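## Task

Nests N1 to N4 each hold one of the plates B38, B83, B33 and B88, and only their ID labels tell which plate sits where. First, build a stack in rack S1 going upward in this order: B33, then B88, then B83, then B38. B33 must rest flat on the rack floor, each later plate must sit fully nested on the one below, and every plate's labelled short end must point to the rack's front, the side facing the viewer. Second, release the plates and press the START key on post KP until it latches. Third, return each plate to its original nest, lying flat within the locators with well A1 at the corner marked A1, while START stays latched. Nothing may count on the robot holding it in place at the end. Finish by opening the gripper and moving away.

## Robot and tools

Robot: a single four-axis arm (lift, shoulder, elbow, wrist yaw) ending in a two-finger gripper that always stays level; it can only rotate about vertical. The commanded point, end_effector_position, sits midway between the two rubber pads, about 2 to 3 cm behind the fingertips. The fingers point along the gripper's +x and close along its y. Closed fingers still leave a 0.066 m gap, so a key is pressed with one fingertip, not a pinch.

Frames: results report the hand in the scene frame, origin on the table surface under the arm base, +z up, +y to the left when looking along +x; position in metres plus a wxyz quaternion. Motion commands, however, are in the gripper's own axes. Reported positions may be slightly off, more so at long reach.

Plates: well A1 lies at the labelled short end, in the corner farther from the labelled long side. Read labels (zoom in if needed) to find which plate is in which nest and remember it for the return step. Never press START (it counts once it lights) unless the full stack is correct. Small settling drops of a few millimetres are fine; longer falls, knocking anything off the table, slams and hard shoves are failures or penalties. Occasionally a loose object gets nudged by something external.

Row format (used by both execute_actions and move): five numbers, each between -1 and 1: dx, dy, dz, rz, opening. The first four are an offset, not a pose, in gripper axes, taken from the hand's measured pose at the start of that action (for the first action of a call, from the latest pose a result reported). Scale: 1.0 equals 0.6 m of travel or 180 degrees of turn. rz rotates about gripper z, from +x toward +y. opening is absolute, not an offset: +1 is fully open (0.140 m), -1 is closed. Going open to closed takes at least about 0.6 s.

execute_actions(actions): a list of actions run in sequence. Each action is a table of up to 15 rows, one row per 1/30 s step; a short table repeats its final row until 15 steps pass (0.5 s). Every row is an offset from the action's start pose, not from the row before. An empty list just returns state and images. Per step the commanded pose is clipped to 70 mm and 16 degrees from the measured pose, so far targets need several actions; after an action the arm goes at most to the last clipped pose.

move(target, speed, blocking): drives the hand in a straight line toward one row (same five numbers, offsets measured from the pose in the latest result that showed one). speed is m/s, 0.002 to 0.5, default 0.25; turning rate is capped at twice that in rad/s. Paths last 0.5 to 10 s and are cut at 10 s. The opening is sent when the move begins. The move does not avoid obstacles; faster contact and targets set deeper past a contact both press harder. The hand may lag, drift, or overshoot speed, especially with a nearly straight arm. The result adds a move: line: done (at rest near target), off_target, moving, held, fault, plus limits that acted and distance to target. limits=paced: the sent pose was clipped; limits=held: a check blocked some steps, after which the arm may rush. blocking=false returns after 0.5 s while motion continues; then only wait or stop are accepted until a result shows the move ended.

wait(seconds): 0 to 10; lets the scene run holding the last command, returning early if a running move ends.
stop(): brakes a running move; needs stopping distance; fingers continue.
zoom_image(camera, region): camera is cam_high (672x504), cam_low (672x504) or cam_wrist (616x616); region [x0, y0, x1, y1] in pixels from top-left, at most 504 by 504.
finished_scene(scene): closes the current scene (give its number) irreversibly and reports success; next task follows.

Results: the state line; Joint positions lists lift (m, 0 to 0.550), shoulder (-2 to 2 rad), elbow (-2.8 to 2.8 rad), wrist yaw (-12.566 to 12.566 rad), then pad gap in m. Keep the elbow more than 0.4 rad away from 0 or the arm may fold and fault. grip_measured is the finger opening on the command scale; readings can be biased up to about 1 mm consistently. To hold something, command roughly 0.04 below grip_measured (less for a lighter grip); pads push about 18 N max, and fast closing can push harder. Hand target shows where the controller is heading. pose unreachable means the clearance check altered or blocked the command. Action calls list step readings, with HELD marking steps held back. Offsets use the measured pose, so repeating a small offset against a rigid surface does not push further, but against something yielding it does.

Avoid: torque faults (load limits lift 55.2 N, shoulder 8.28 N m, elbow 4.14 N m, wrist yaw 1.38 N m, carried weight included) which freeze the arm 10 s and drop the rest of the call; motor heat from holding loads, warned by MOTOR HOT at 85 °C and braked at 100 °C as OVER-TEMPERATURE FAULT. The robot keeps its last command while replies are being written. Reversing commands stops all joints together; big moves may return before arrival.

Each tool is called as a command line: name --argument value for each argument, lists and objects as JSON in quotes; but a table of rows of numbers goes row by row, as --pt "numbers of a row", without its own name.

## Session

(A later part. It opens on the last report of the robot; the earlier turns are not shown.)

move --target '[0.08,-0.548,-0.01,-0.2206,0.1]'

move --target '[0,0,-0.0712,0,0.1]' --speed 0.06

Scene clock: 74.63 s.
end_effector_position=(+0.7073, -0.1036, +0.0743) grip_measured=+0.10 end_effector_quat_wxyz=(+0.995, +0.000, +0.000, -0.095)
Joint positions: [ 0.069  0.433  1.764 -2.387  0.107]
Hand target: +0.707, -0.103, +0.074; +0.995, +0.000, +0.000, -0.095
Off the commanded pose: 0.000 m, 0 deg.
move: done

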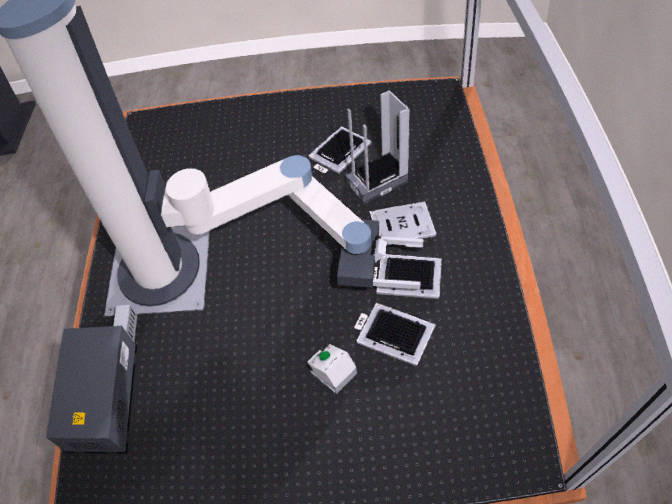

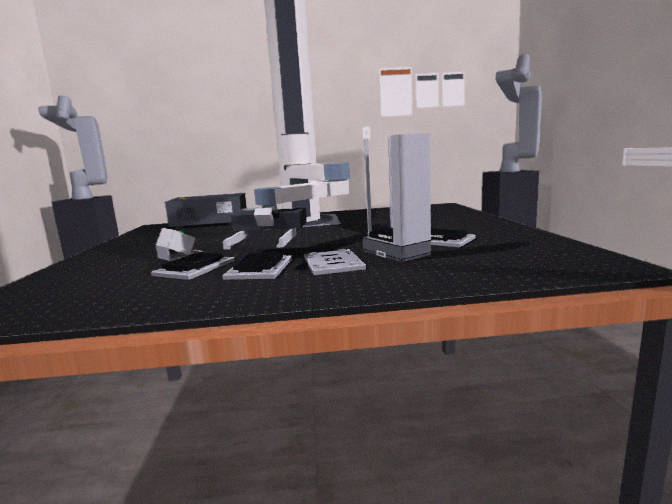

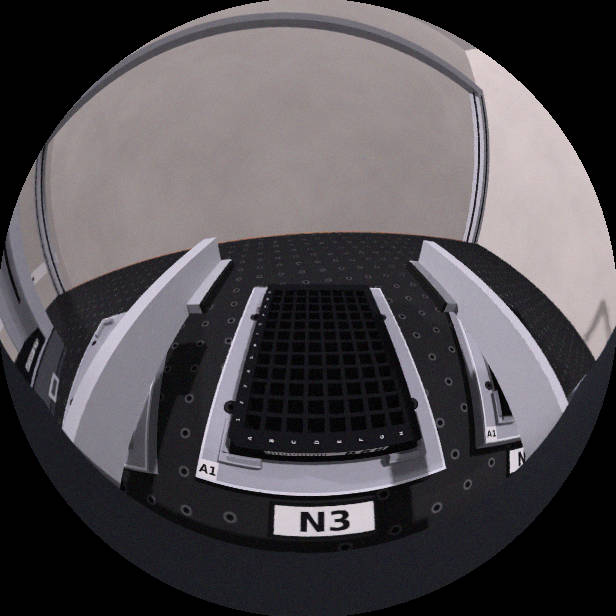

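Scene clock: 75.63 s.
end_effector_position=(+0.7073, -0.1036, +0.0315) grip_measured=+0.10 end_effector_quat_wxyz=(+0.995, +0.000, +0.000, -0.095)
Joint positions: [ 0.027  0.433  1.764 -2.387  0.107]
Hand target: +0.707, -0.104, +0.032; +0.995, +0.000, +0.000, -0.095
Off the commanded pose: 0.000 m, 0 deg.
move: done

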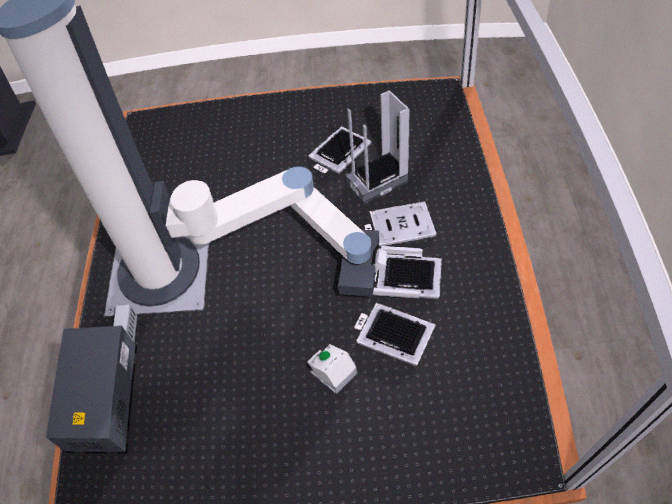

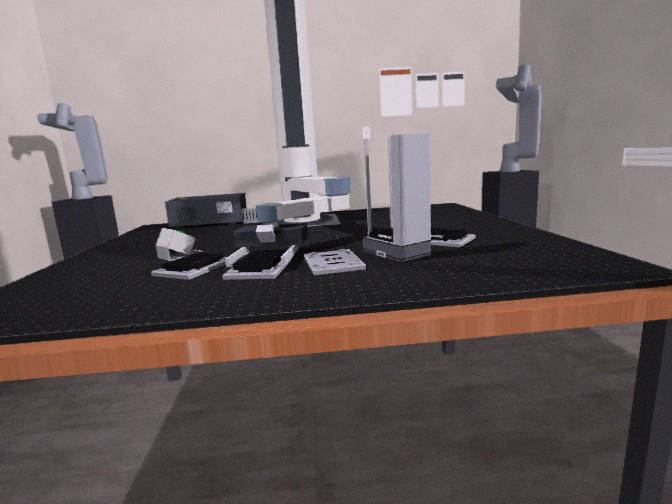

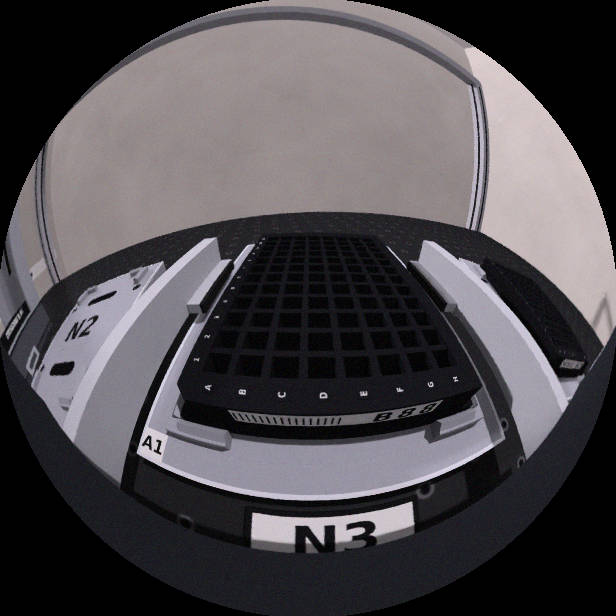

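zoom_image --camera "cam_wrist" --region '[540,340,610,390]'

move --target '[0.0009,0.001,0,0,-0.4]'

move --target '[0,0,0,0,-0.55]'

move --target '[0,0,0.487,0,-0.55]' --speed 0.2

Region (540, 340, 610, 390) of cam_wrist's 616x616 image, scaled by 7.200, with more detail than that image has; it fills the top 360 rows of this view, and the rest is white.

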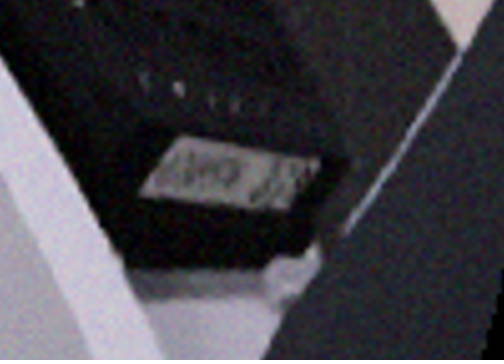

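Scene clock: 81.53 s.
end_effector_position=(+0.7079, -0.1031, +0.0315) grip_measured=-0.40 end_effector_quat_wxyz=(+0.995, +0.000, +0.000, -0.095)
Joint positions: [ 0.027  0.433  1.767 -2.39   0.088]
Hand target: +0.708, -0.103, +0.032; +0.995, +0.000, +0.000, -0.095
Off the commanded pose: 0.000 m, 0 deg.
move: done

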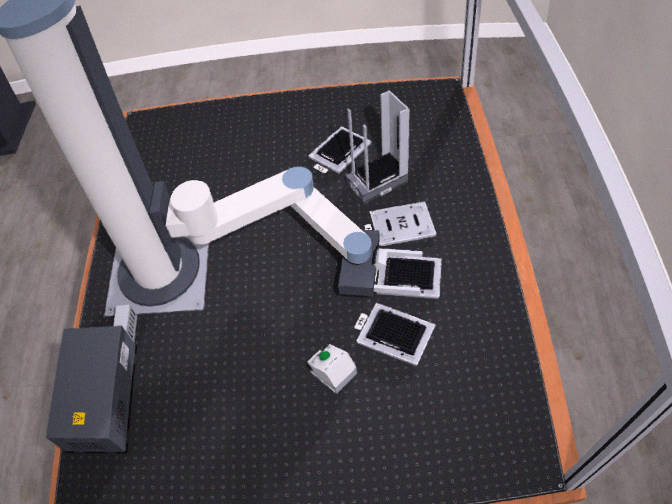

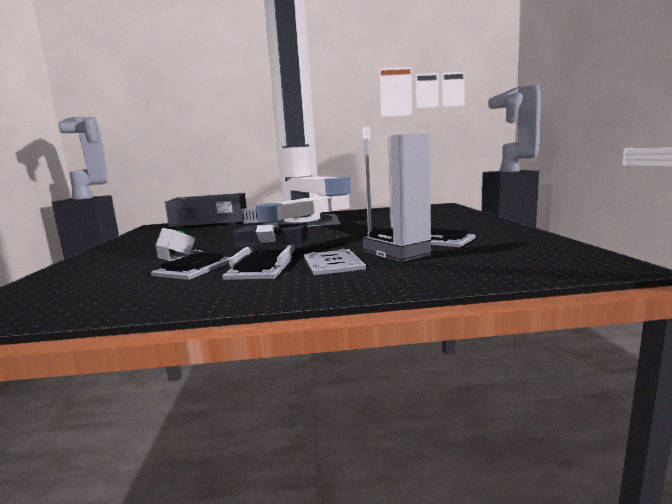

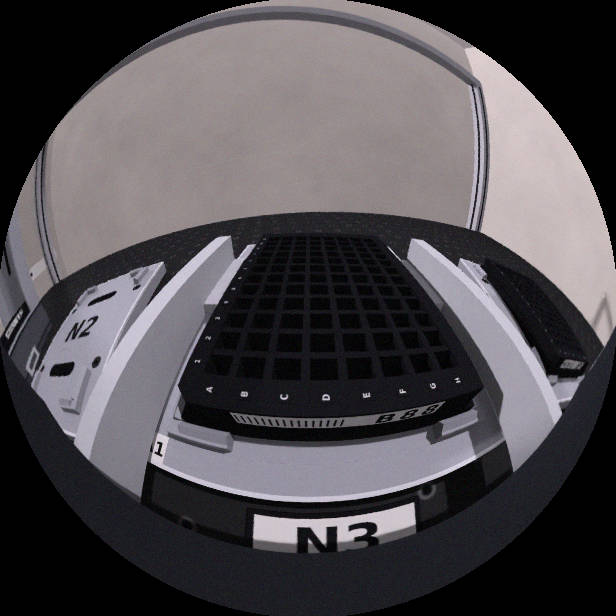

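Scene clock: 82.03 s.
end_effector_position=(+0.7079, -0.1031, +0.0315) grip_measured=-0.48 end_effector_quat_wxyz=(+0.995, +0.000, +0.000, -0.095)
Joint positions: [ 0.027  0.433  1.767 -2.39   0.085]
Hand target: +0.708, -0.103, +0.032; +0.995, +0.000, +0.000, -0.095
Off the commanded pose: 0.000 m, 0 deg.
move: done

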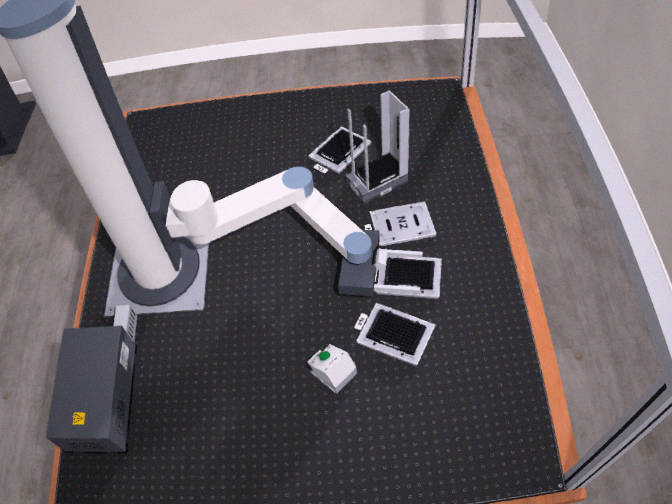

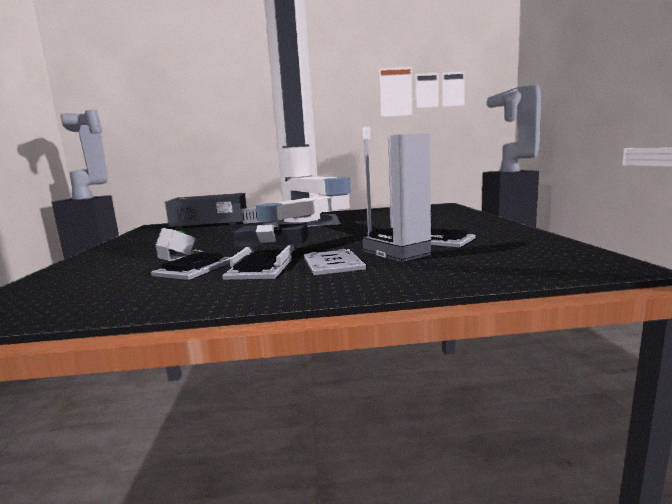

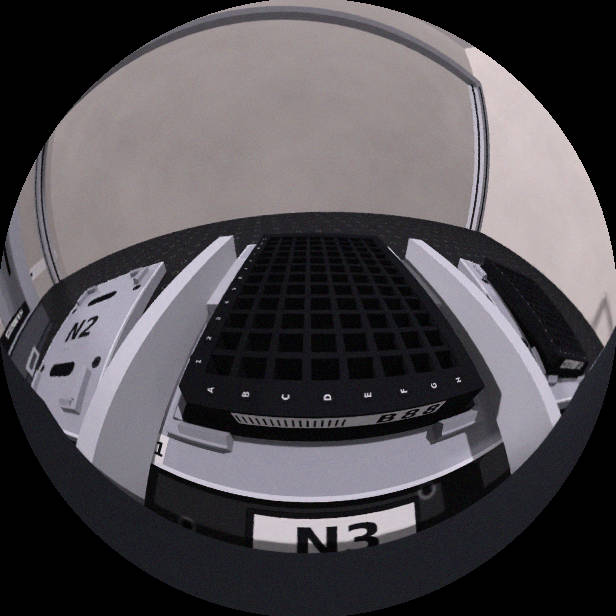

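Scene clock: 83.90 s.
end_effector_position=(+0.7079, -0.1031, +0.3237) grip_measured=-0.48 end_effector_quat_wxyz=(+0.995, +0.000, +0.000, -0.095)
Joint positions: [ 0.319  0.433  1.767 -2.39   0.085]
Hand target: +0.708, -0.103, +0.324; +0.995, +0.000, +0.000, -0.095
Off the commanded pose: 0.000 m, 0 deg.
move: done

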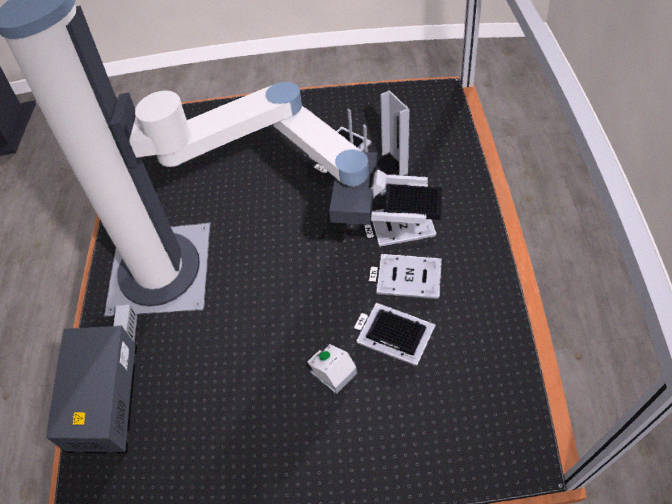

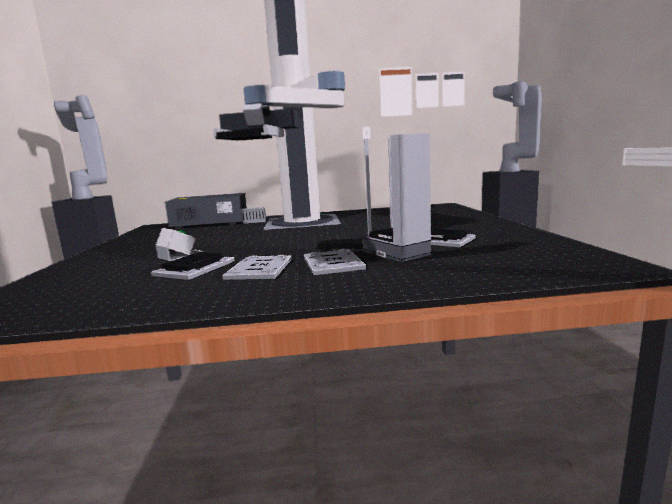

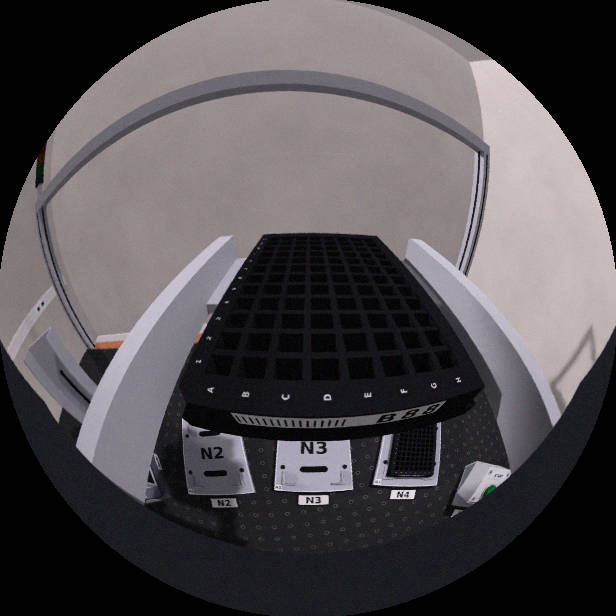

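move --target '[-0.1815,0.5614,0,0.2193,-0.55]'

move --target '[0,0,-0.04,0,-0.55]' --speed 0.015

Scene clock: 106.10 s.
end_effector_position=(+0.6646, +0.2485, +0.3237) grip_measured=-0.48 end_effector_quat_wxyz=(+0.969, +0.000, +0.000, +0.247)
Joint positions: [ 0.319  1.066  1.807 -2.373  0.085]
Hand target: +0.665, +0.248, +0.324; +0.969, +0.000, +0.000, +0.247
Off the commanded pose: 0.000 m, 0 deg.
move: done

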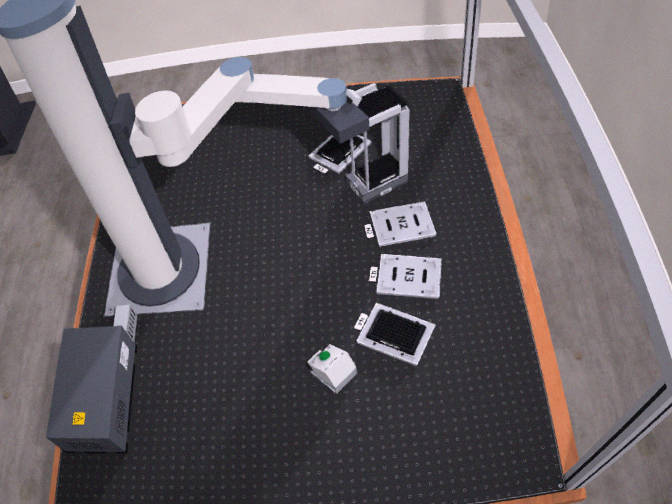

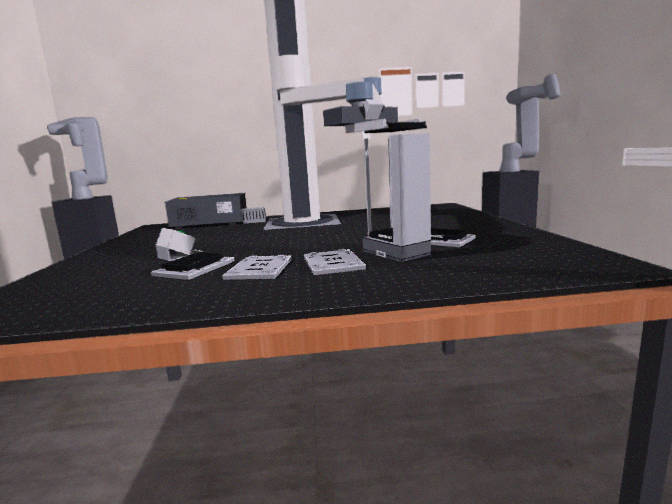

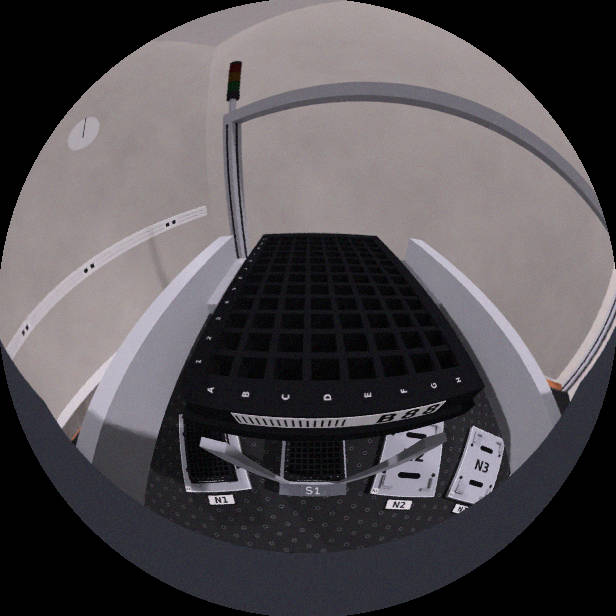

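Scene clock: 107.93 s.
end_effector_position=(+0.6646, +0.2484, +0.2997) grip_measured=-0.48 end_effector_quat_wxyz=(+0.969, +0.000, +0.000, +0.247)
Joint positions: [ 0.295  1.066  1.806 -2.373  0.085]
Hand target: +0.665, +0.248, +0.300; +0.969, +0.000, +0.000, +0.247
Off the commanded pose: 0.000 m, 0 deg.
move: done

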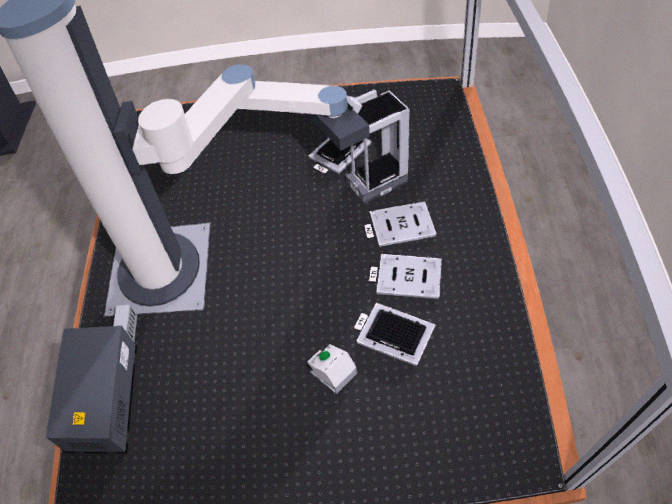

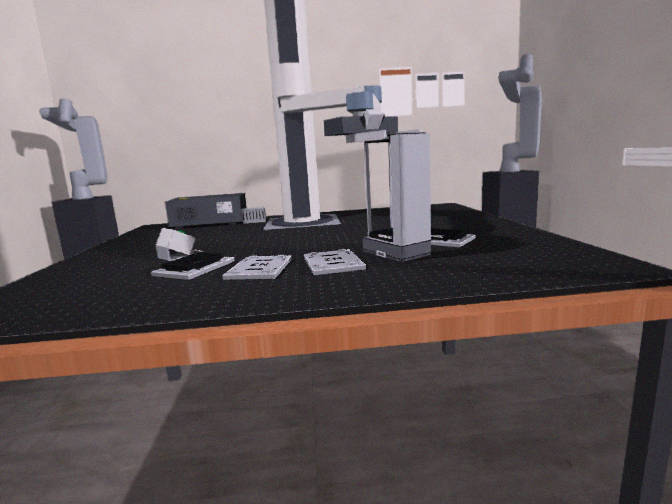

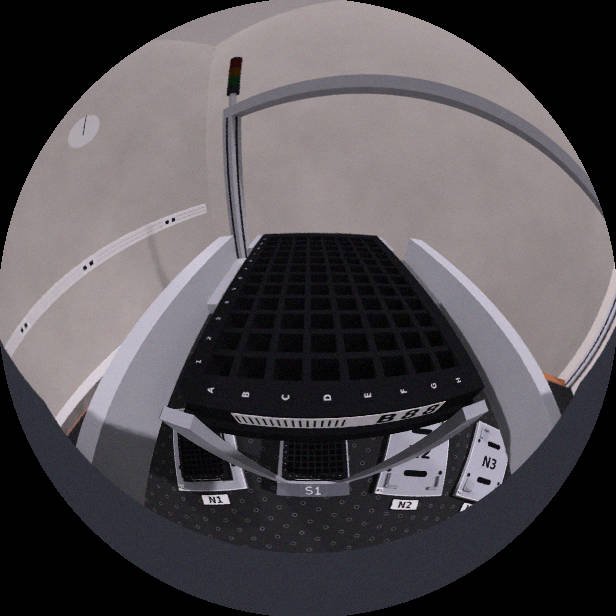

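move --target '[0,0,-0.36,0,-0.55]' --speed 0.15

move --target '[0,0,-0.0145,0,-0.55]' --speed 0.012

move --target '[0,0,0,0,0.1]'

move --target '[-0.3,0,0,0,0.1]' --speed 0.15

move --target '[0.08,0.235,0.017,0.096,0.1]' --speed 0.2

Scene clock: 117.97 s.
end_effector_position=(+0.6646, +0.2483, +0.0836) grip_measured=-0.48 end_effector_quat_wxyz=(+0.969, +0.000, +0.000, +0.247)
Joint positions: [ 0.079  1.066  1.806 -2.373  0.085]
Hand target: +0.665, +0.248, +0.084; +0.969, +0.000, +0.000, +0.247
Off the commanded pose: 0.000 m, 0 deg.
move: done

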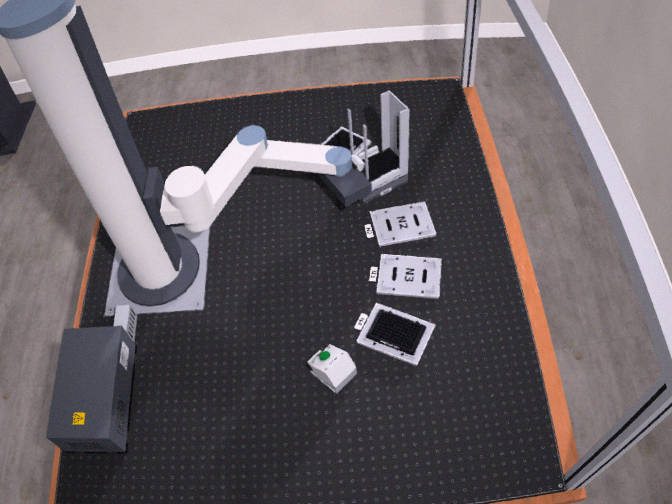

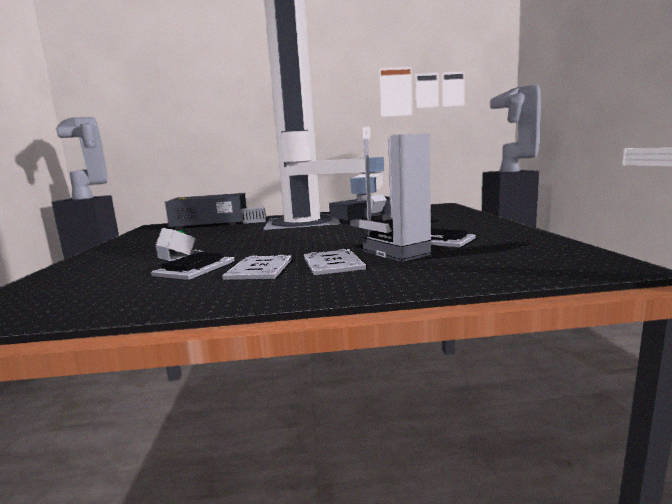

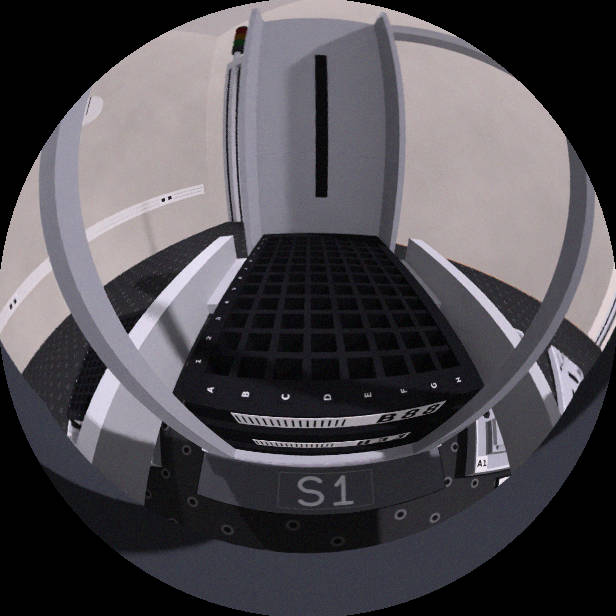

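Scene clock: 118.90 s.
end_effector_position=(+0.6646, +0.2483, +0.0749) grip_measured=-0.48 end_effector_quat_wxyz=(+0.969, +0.000, +0.000, +0.247)
Joint positions: [ 0.07   1.066  1.806 -2.373  0.085]
Hand target: +0.665, +0.248, +0.075; +0.969, +0.000, +0.000, +0.247
Off the commanded pose: 0.000 m, 0 deg.
move: done

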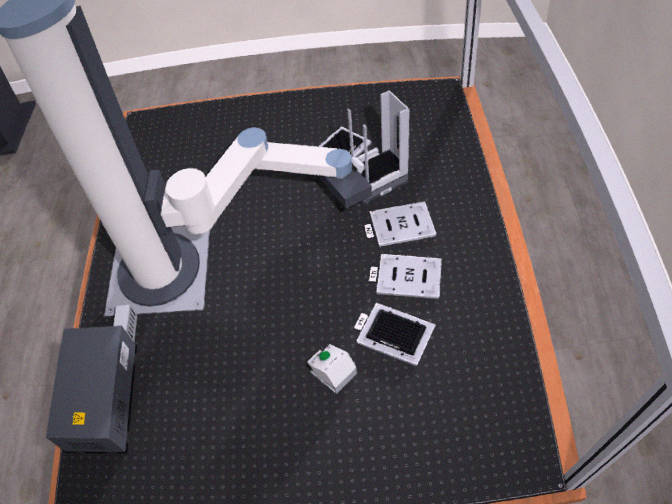

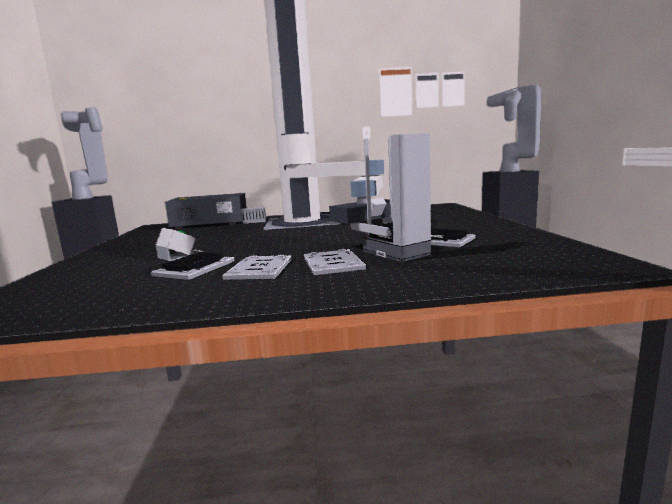

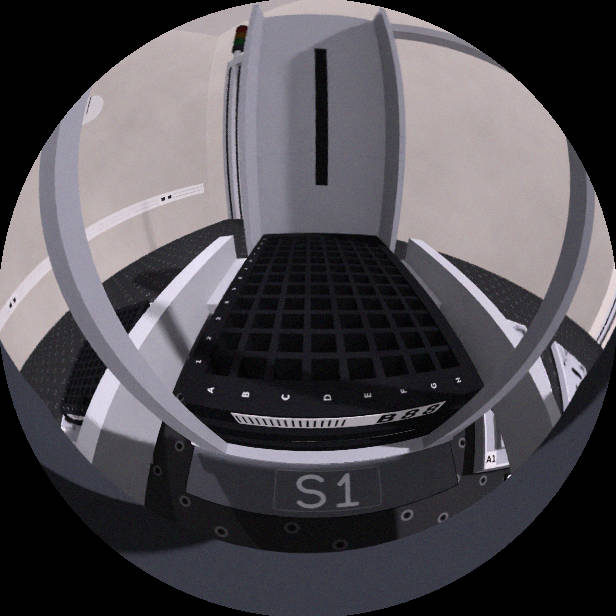

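Scene clock: 119.40 s.
end_effector_position=(+0.6646, +0.2483, +0.0749) grip_measured=+0.10 end_effector_quat_wxyz=(+0.969, +0.000, +0.000, +0.247)
Joint positions: [ 0.07   1.066  1.806 -2.373  0.107]
Hand target: +0.665, +0.248, +0.075; +0.969, +0.000, +0.000, +0.247
Off the commanded pose: 0.000 m, 0 deg.
move: done

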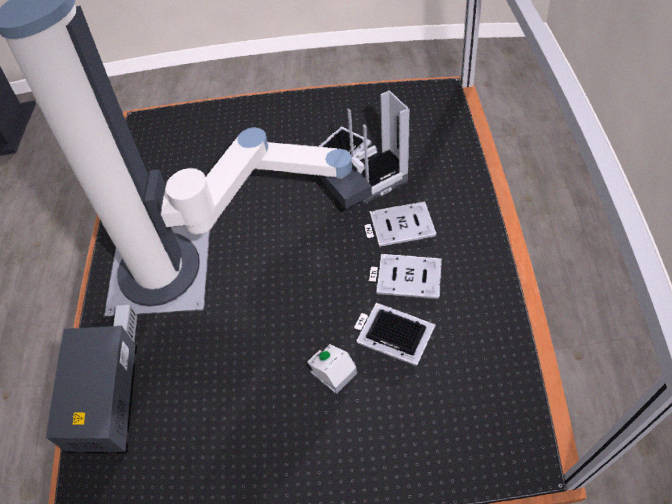

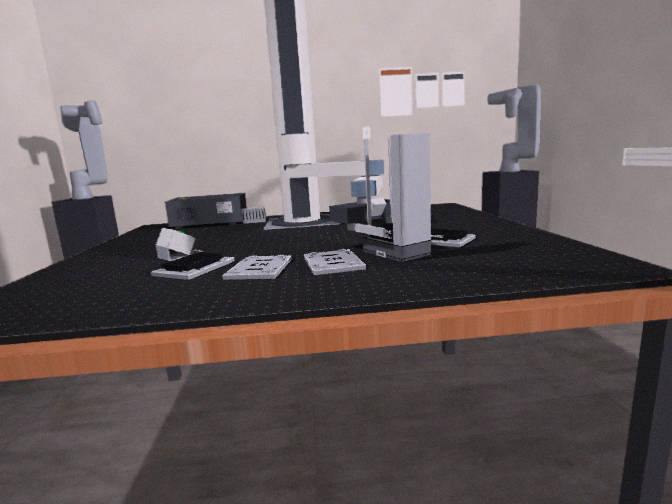

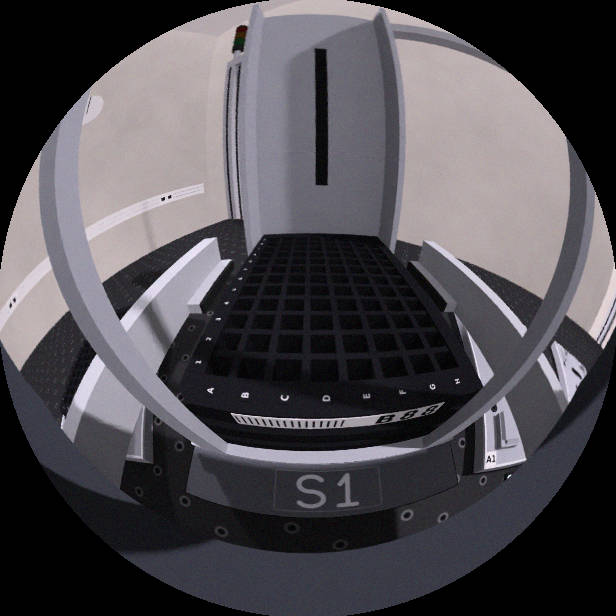

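Scene clock: 120.90 s.
end_effector_position=(+0.5066, +0.1622, +0.0749) grip_measured=+0.10 end_effector_quat_wxyz=(+0.969, +0.000, +0.000, +0.247)
Joint positions: [ 0.07   1.391  0.901 -1.793  0.107]
Hand target: +0.507, +0.162, +0.075; +0.969, +0.000, +0.000, +0.247
Off the commanded pose: 0.000 m, 0 deg.
move: done

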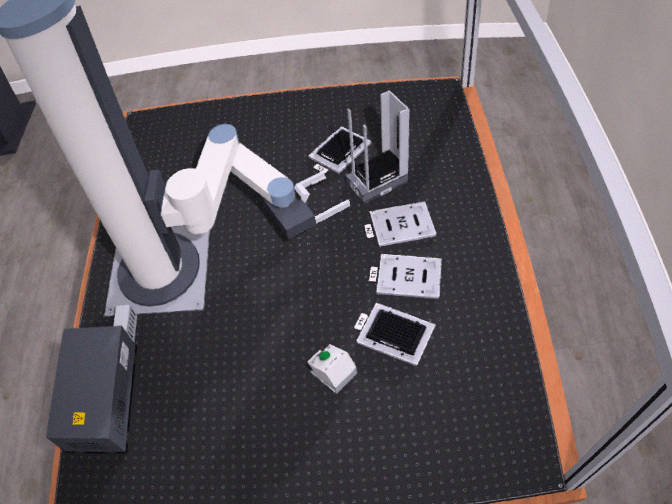

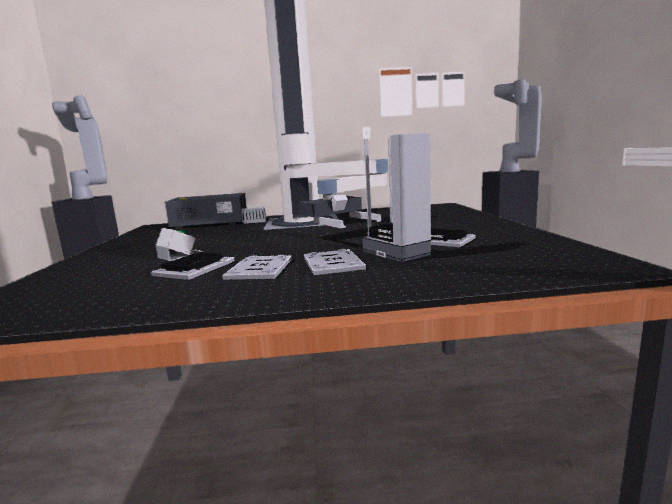

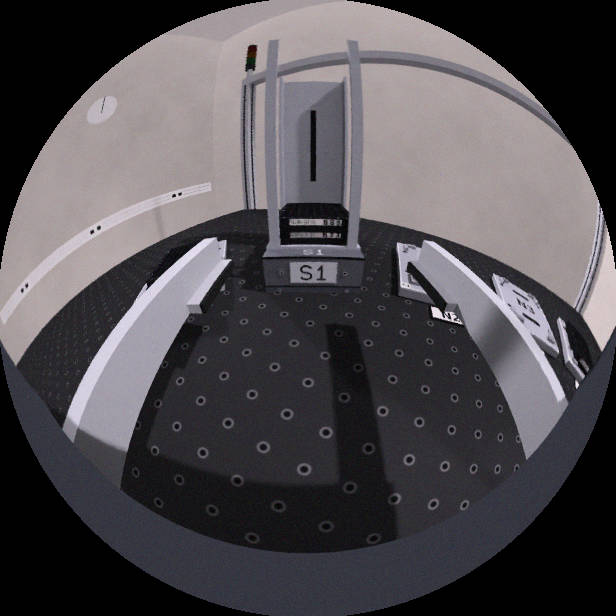

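Scene clock: 122.00 s.
end_effector_position=(+0.4812, +0.3091, +0.0851) grip_measured=+0.10 end_effector_quat_wxyz=(+0.921, +0.000, +0.000, +0.390)
Joint positions: [ 0.08   1.644  1.198 -2.042  0.107]
Hand target: +0.481, +0.309, +0.085; +0.921, +0.000, +0.000, +0.390
Off the commanded pose: 0.000 m, 0 deg.
move: done

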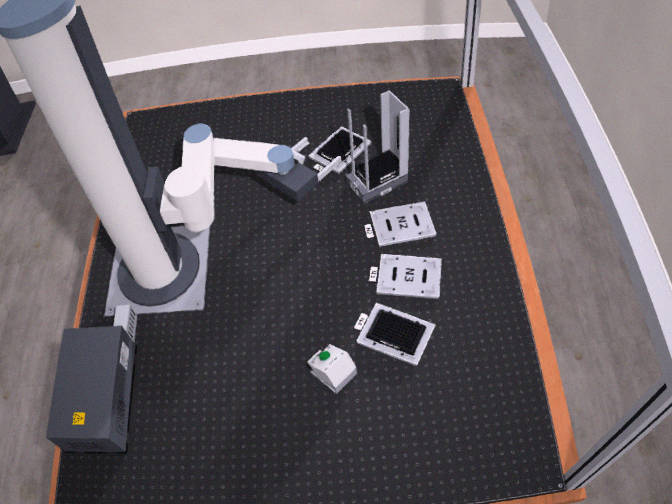

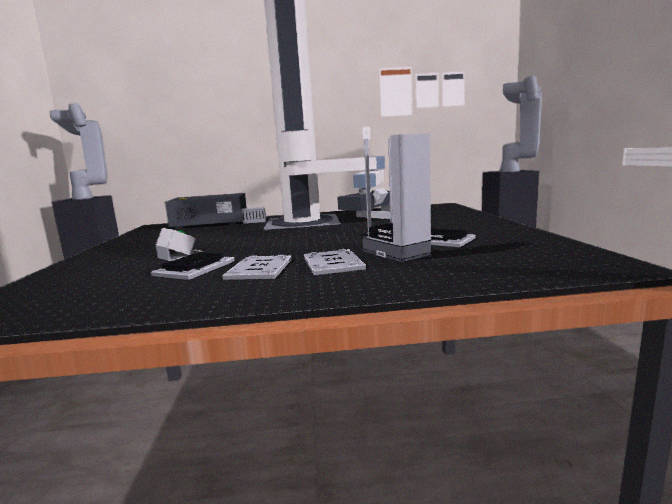

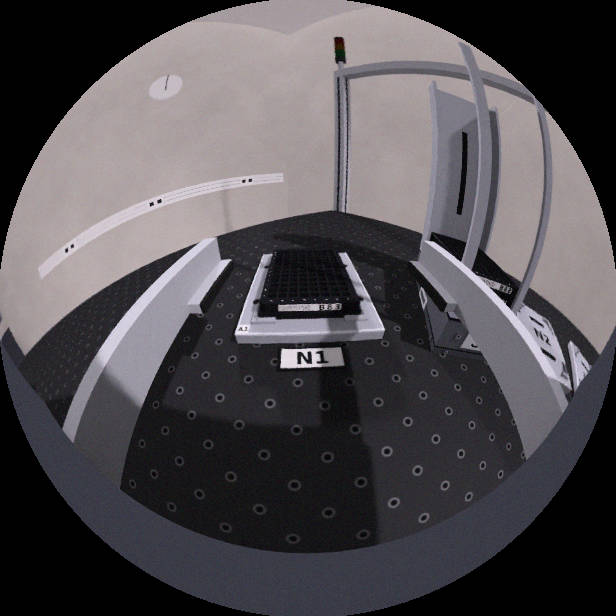

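B83, good.

move --target '[0.2,0.013,0,0.008,0.1]' --speed 0.15

Scene clock: 125.03 s.
end_effector_position=(+0.5592, +0.4007, +0.0851) grip_measured=+0.10 end_effector_quat_wxyz=(+0.916, +0.000, +0.000, +0.402)
Joint positions: [ 0.08   1.39   1.844 -2.408  0.107]
Hand target: +0.559, +0.401, +0.085; +0.916, +0.000, +0.000, +0.401
Off the commanded pose: 0.000 m, 0 deg.
move: done

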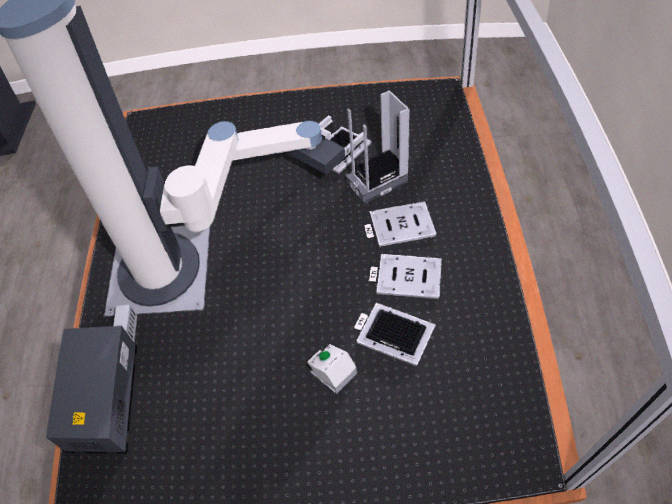

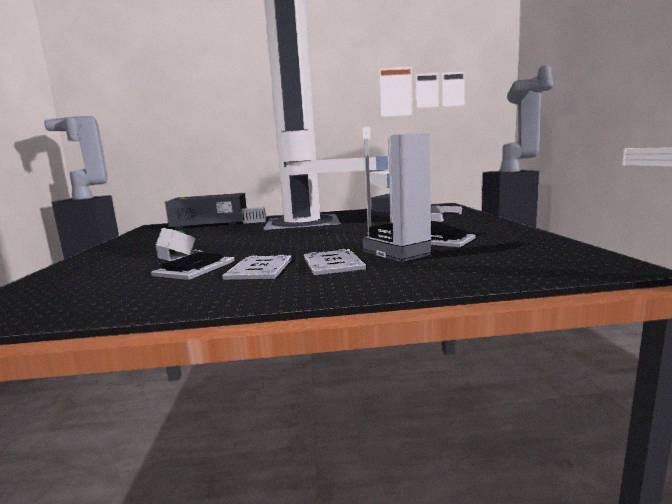

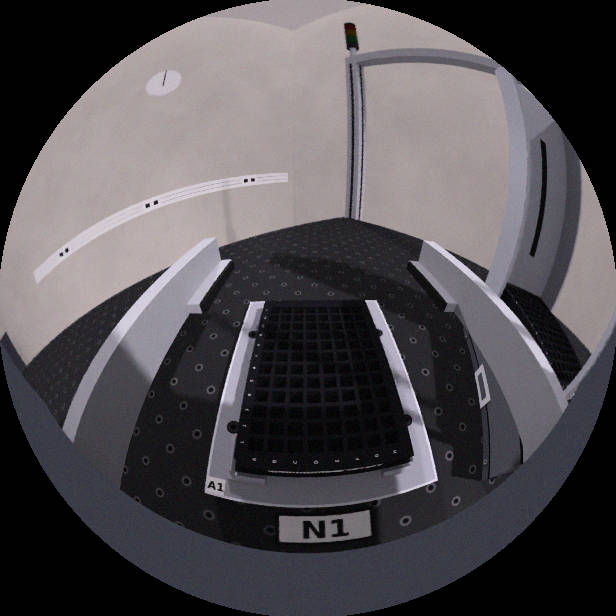

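Too deep by ~7 mm.

move --target '[-0.012,0,-0.068,0.005,0.1]' --speed 0.08

move --target '[0,0,-0.0213,0,0.1]' --speed 0.02

Scene clock: 129.37 s.
end_effector_position=(+0.5544, +0.3953, +0.0443) grip_measured=+0.10 end_effector_quat_wxyz=(+0.913, +0.000, +0.000, +0.409)
Joint positions: [ 0.039  1.404  1.8   -2.362  0.107]
Hand target: +0.554, +0.395, +0.044; +0.913, +0.000, +0.000, +0.409
Off the commanded pose: 0.000 m, 0 deg.
move: done

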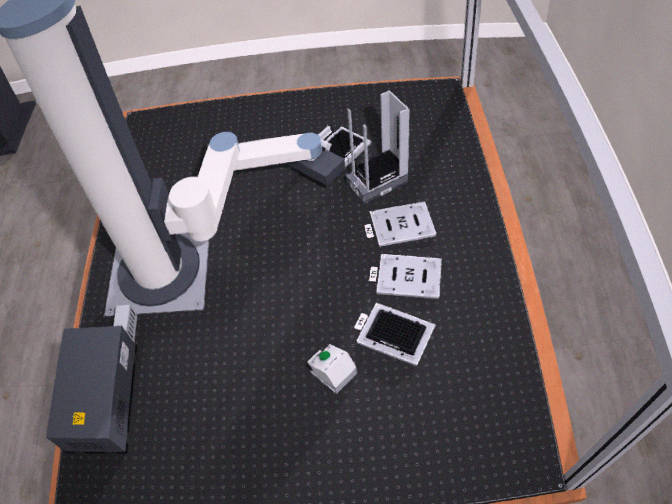

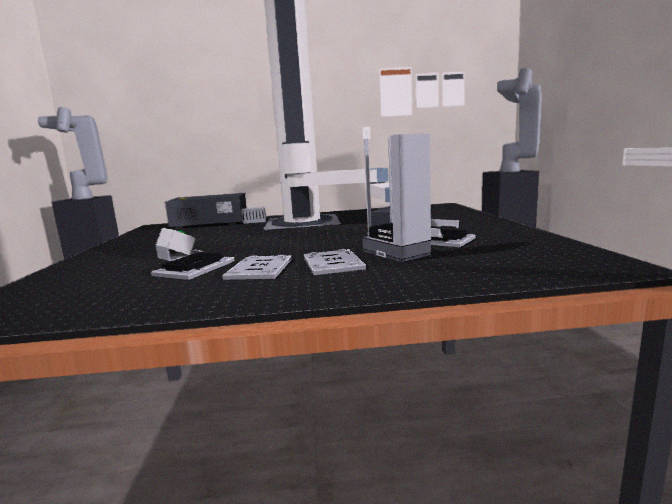

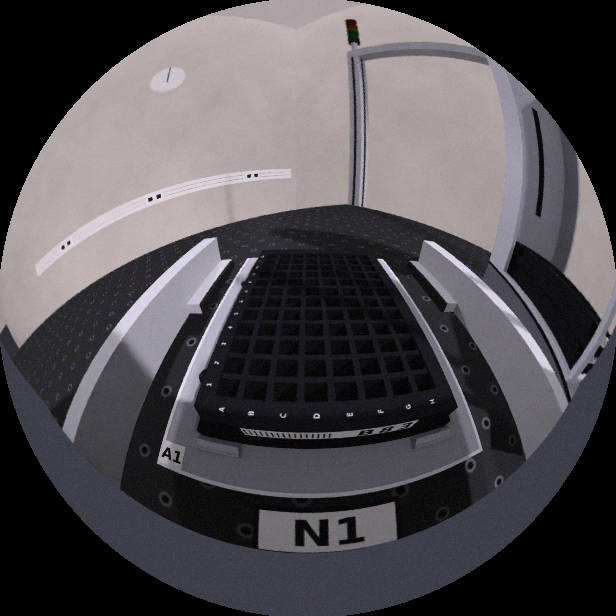

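Scene clock: 130.23 s.
end_effector_position=(+0.5544, +0.3953, +0.0315) grip_measured=+0.10 end_effector_quat_wxyz=(+0.913, +0.000, +0.000, +0.409)
Joint positions: [ 0.026  1.404  1.8   -2.362  0.107]
Hand target: +0.554, +0.395, +0.031; +0.913, +0.000, +0.000, +0.409
Off the commanded pose: 0.000 m, 0 deg.
move: done

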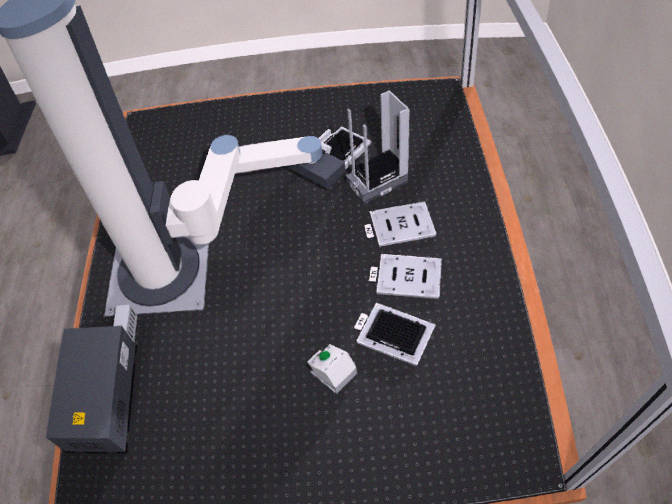

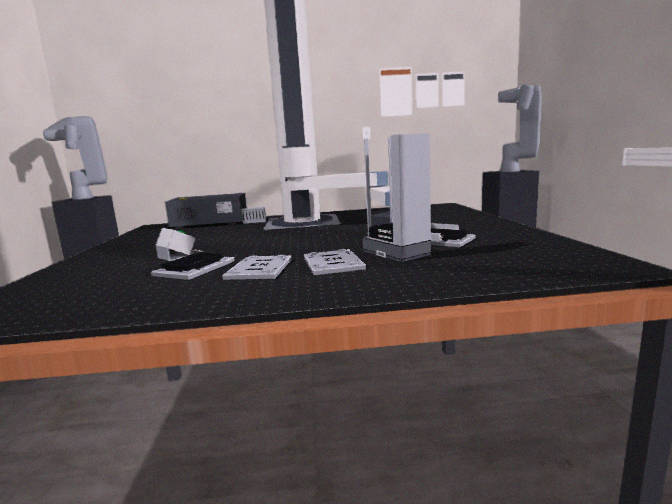

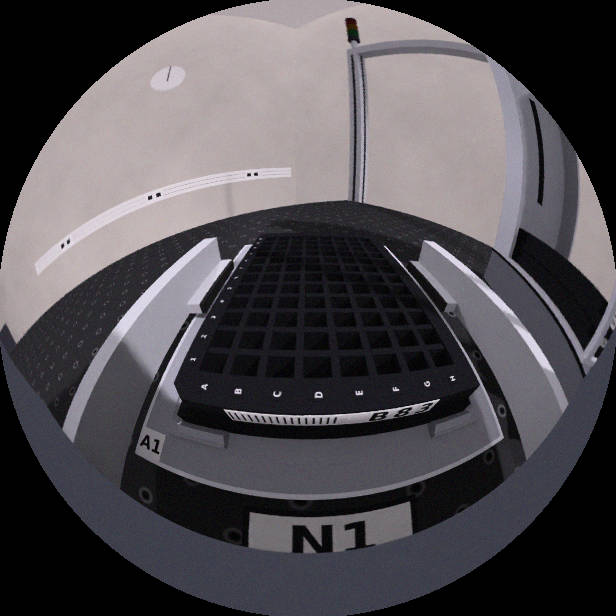

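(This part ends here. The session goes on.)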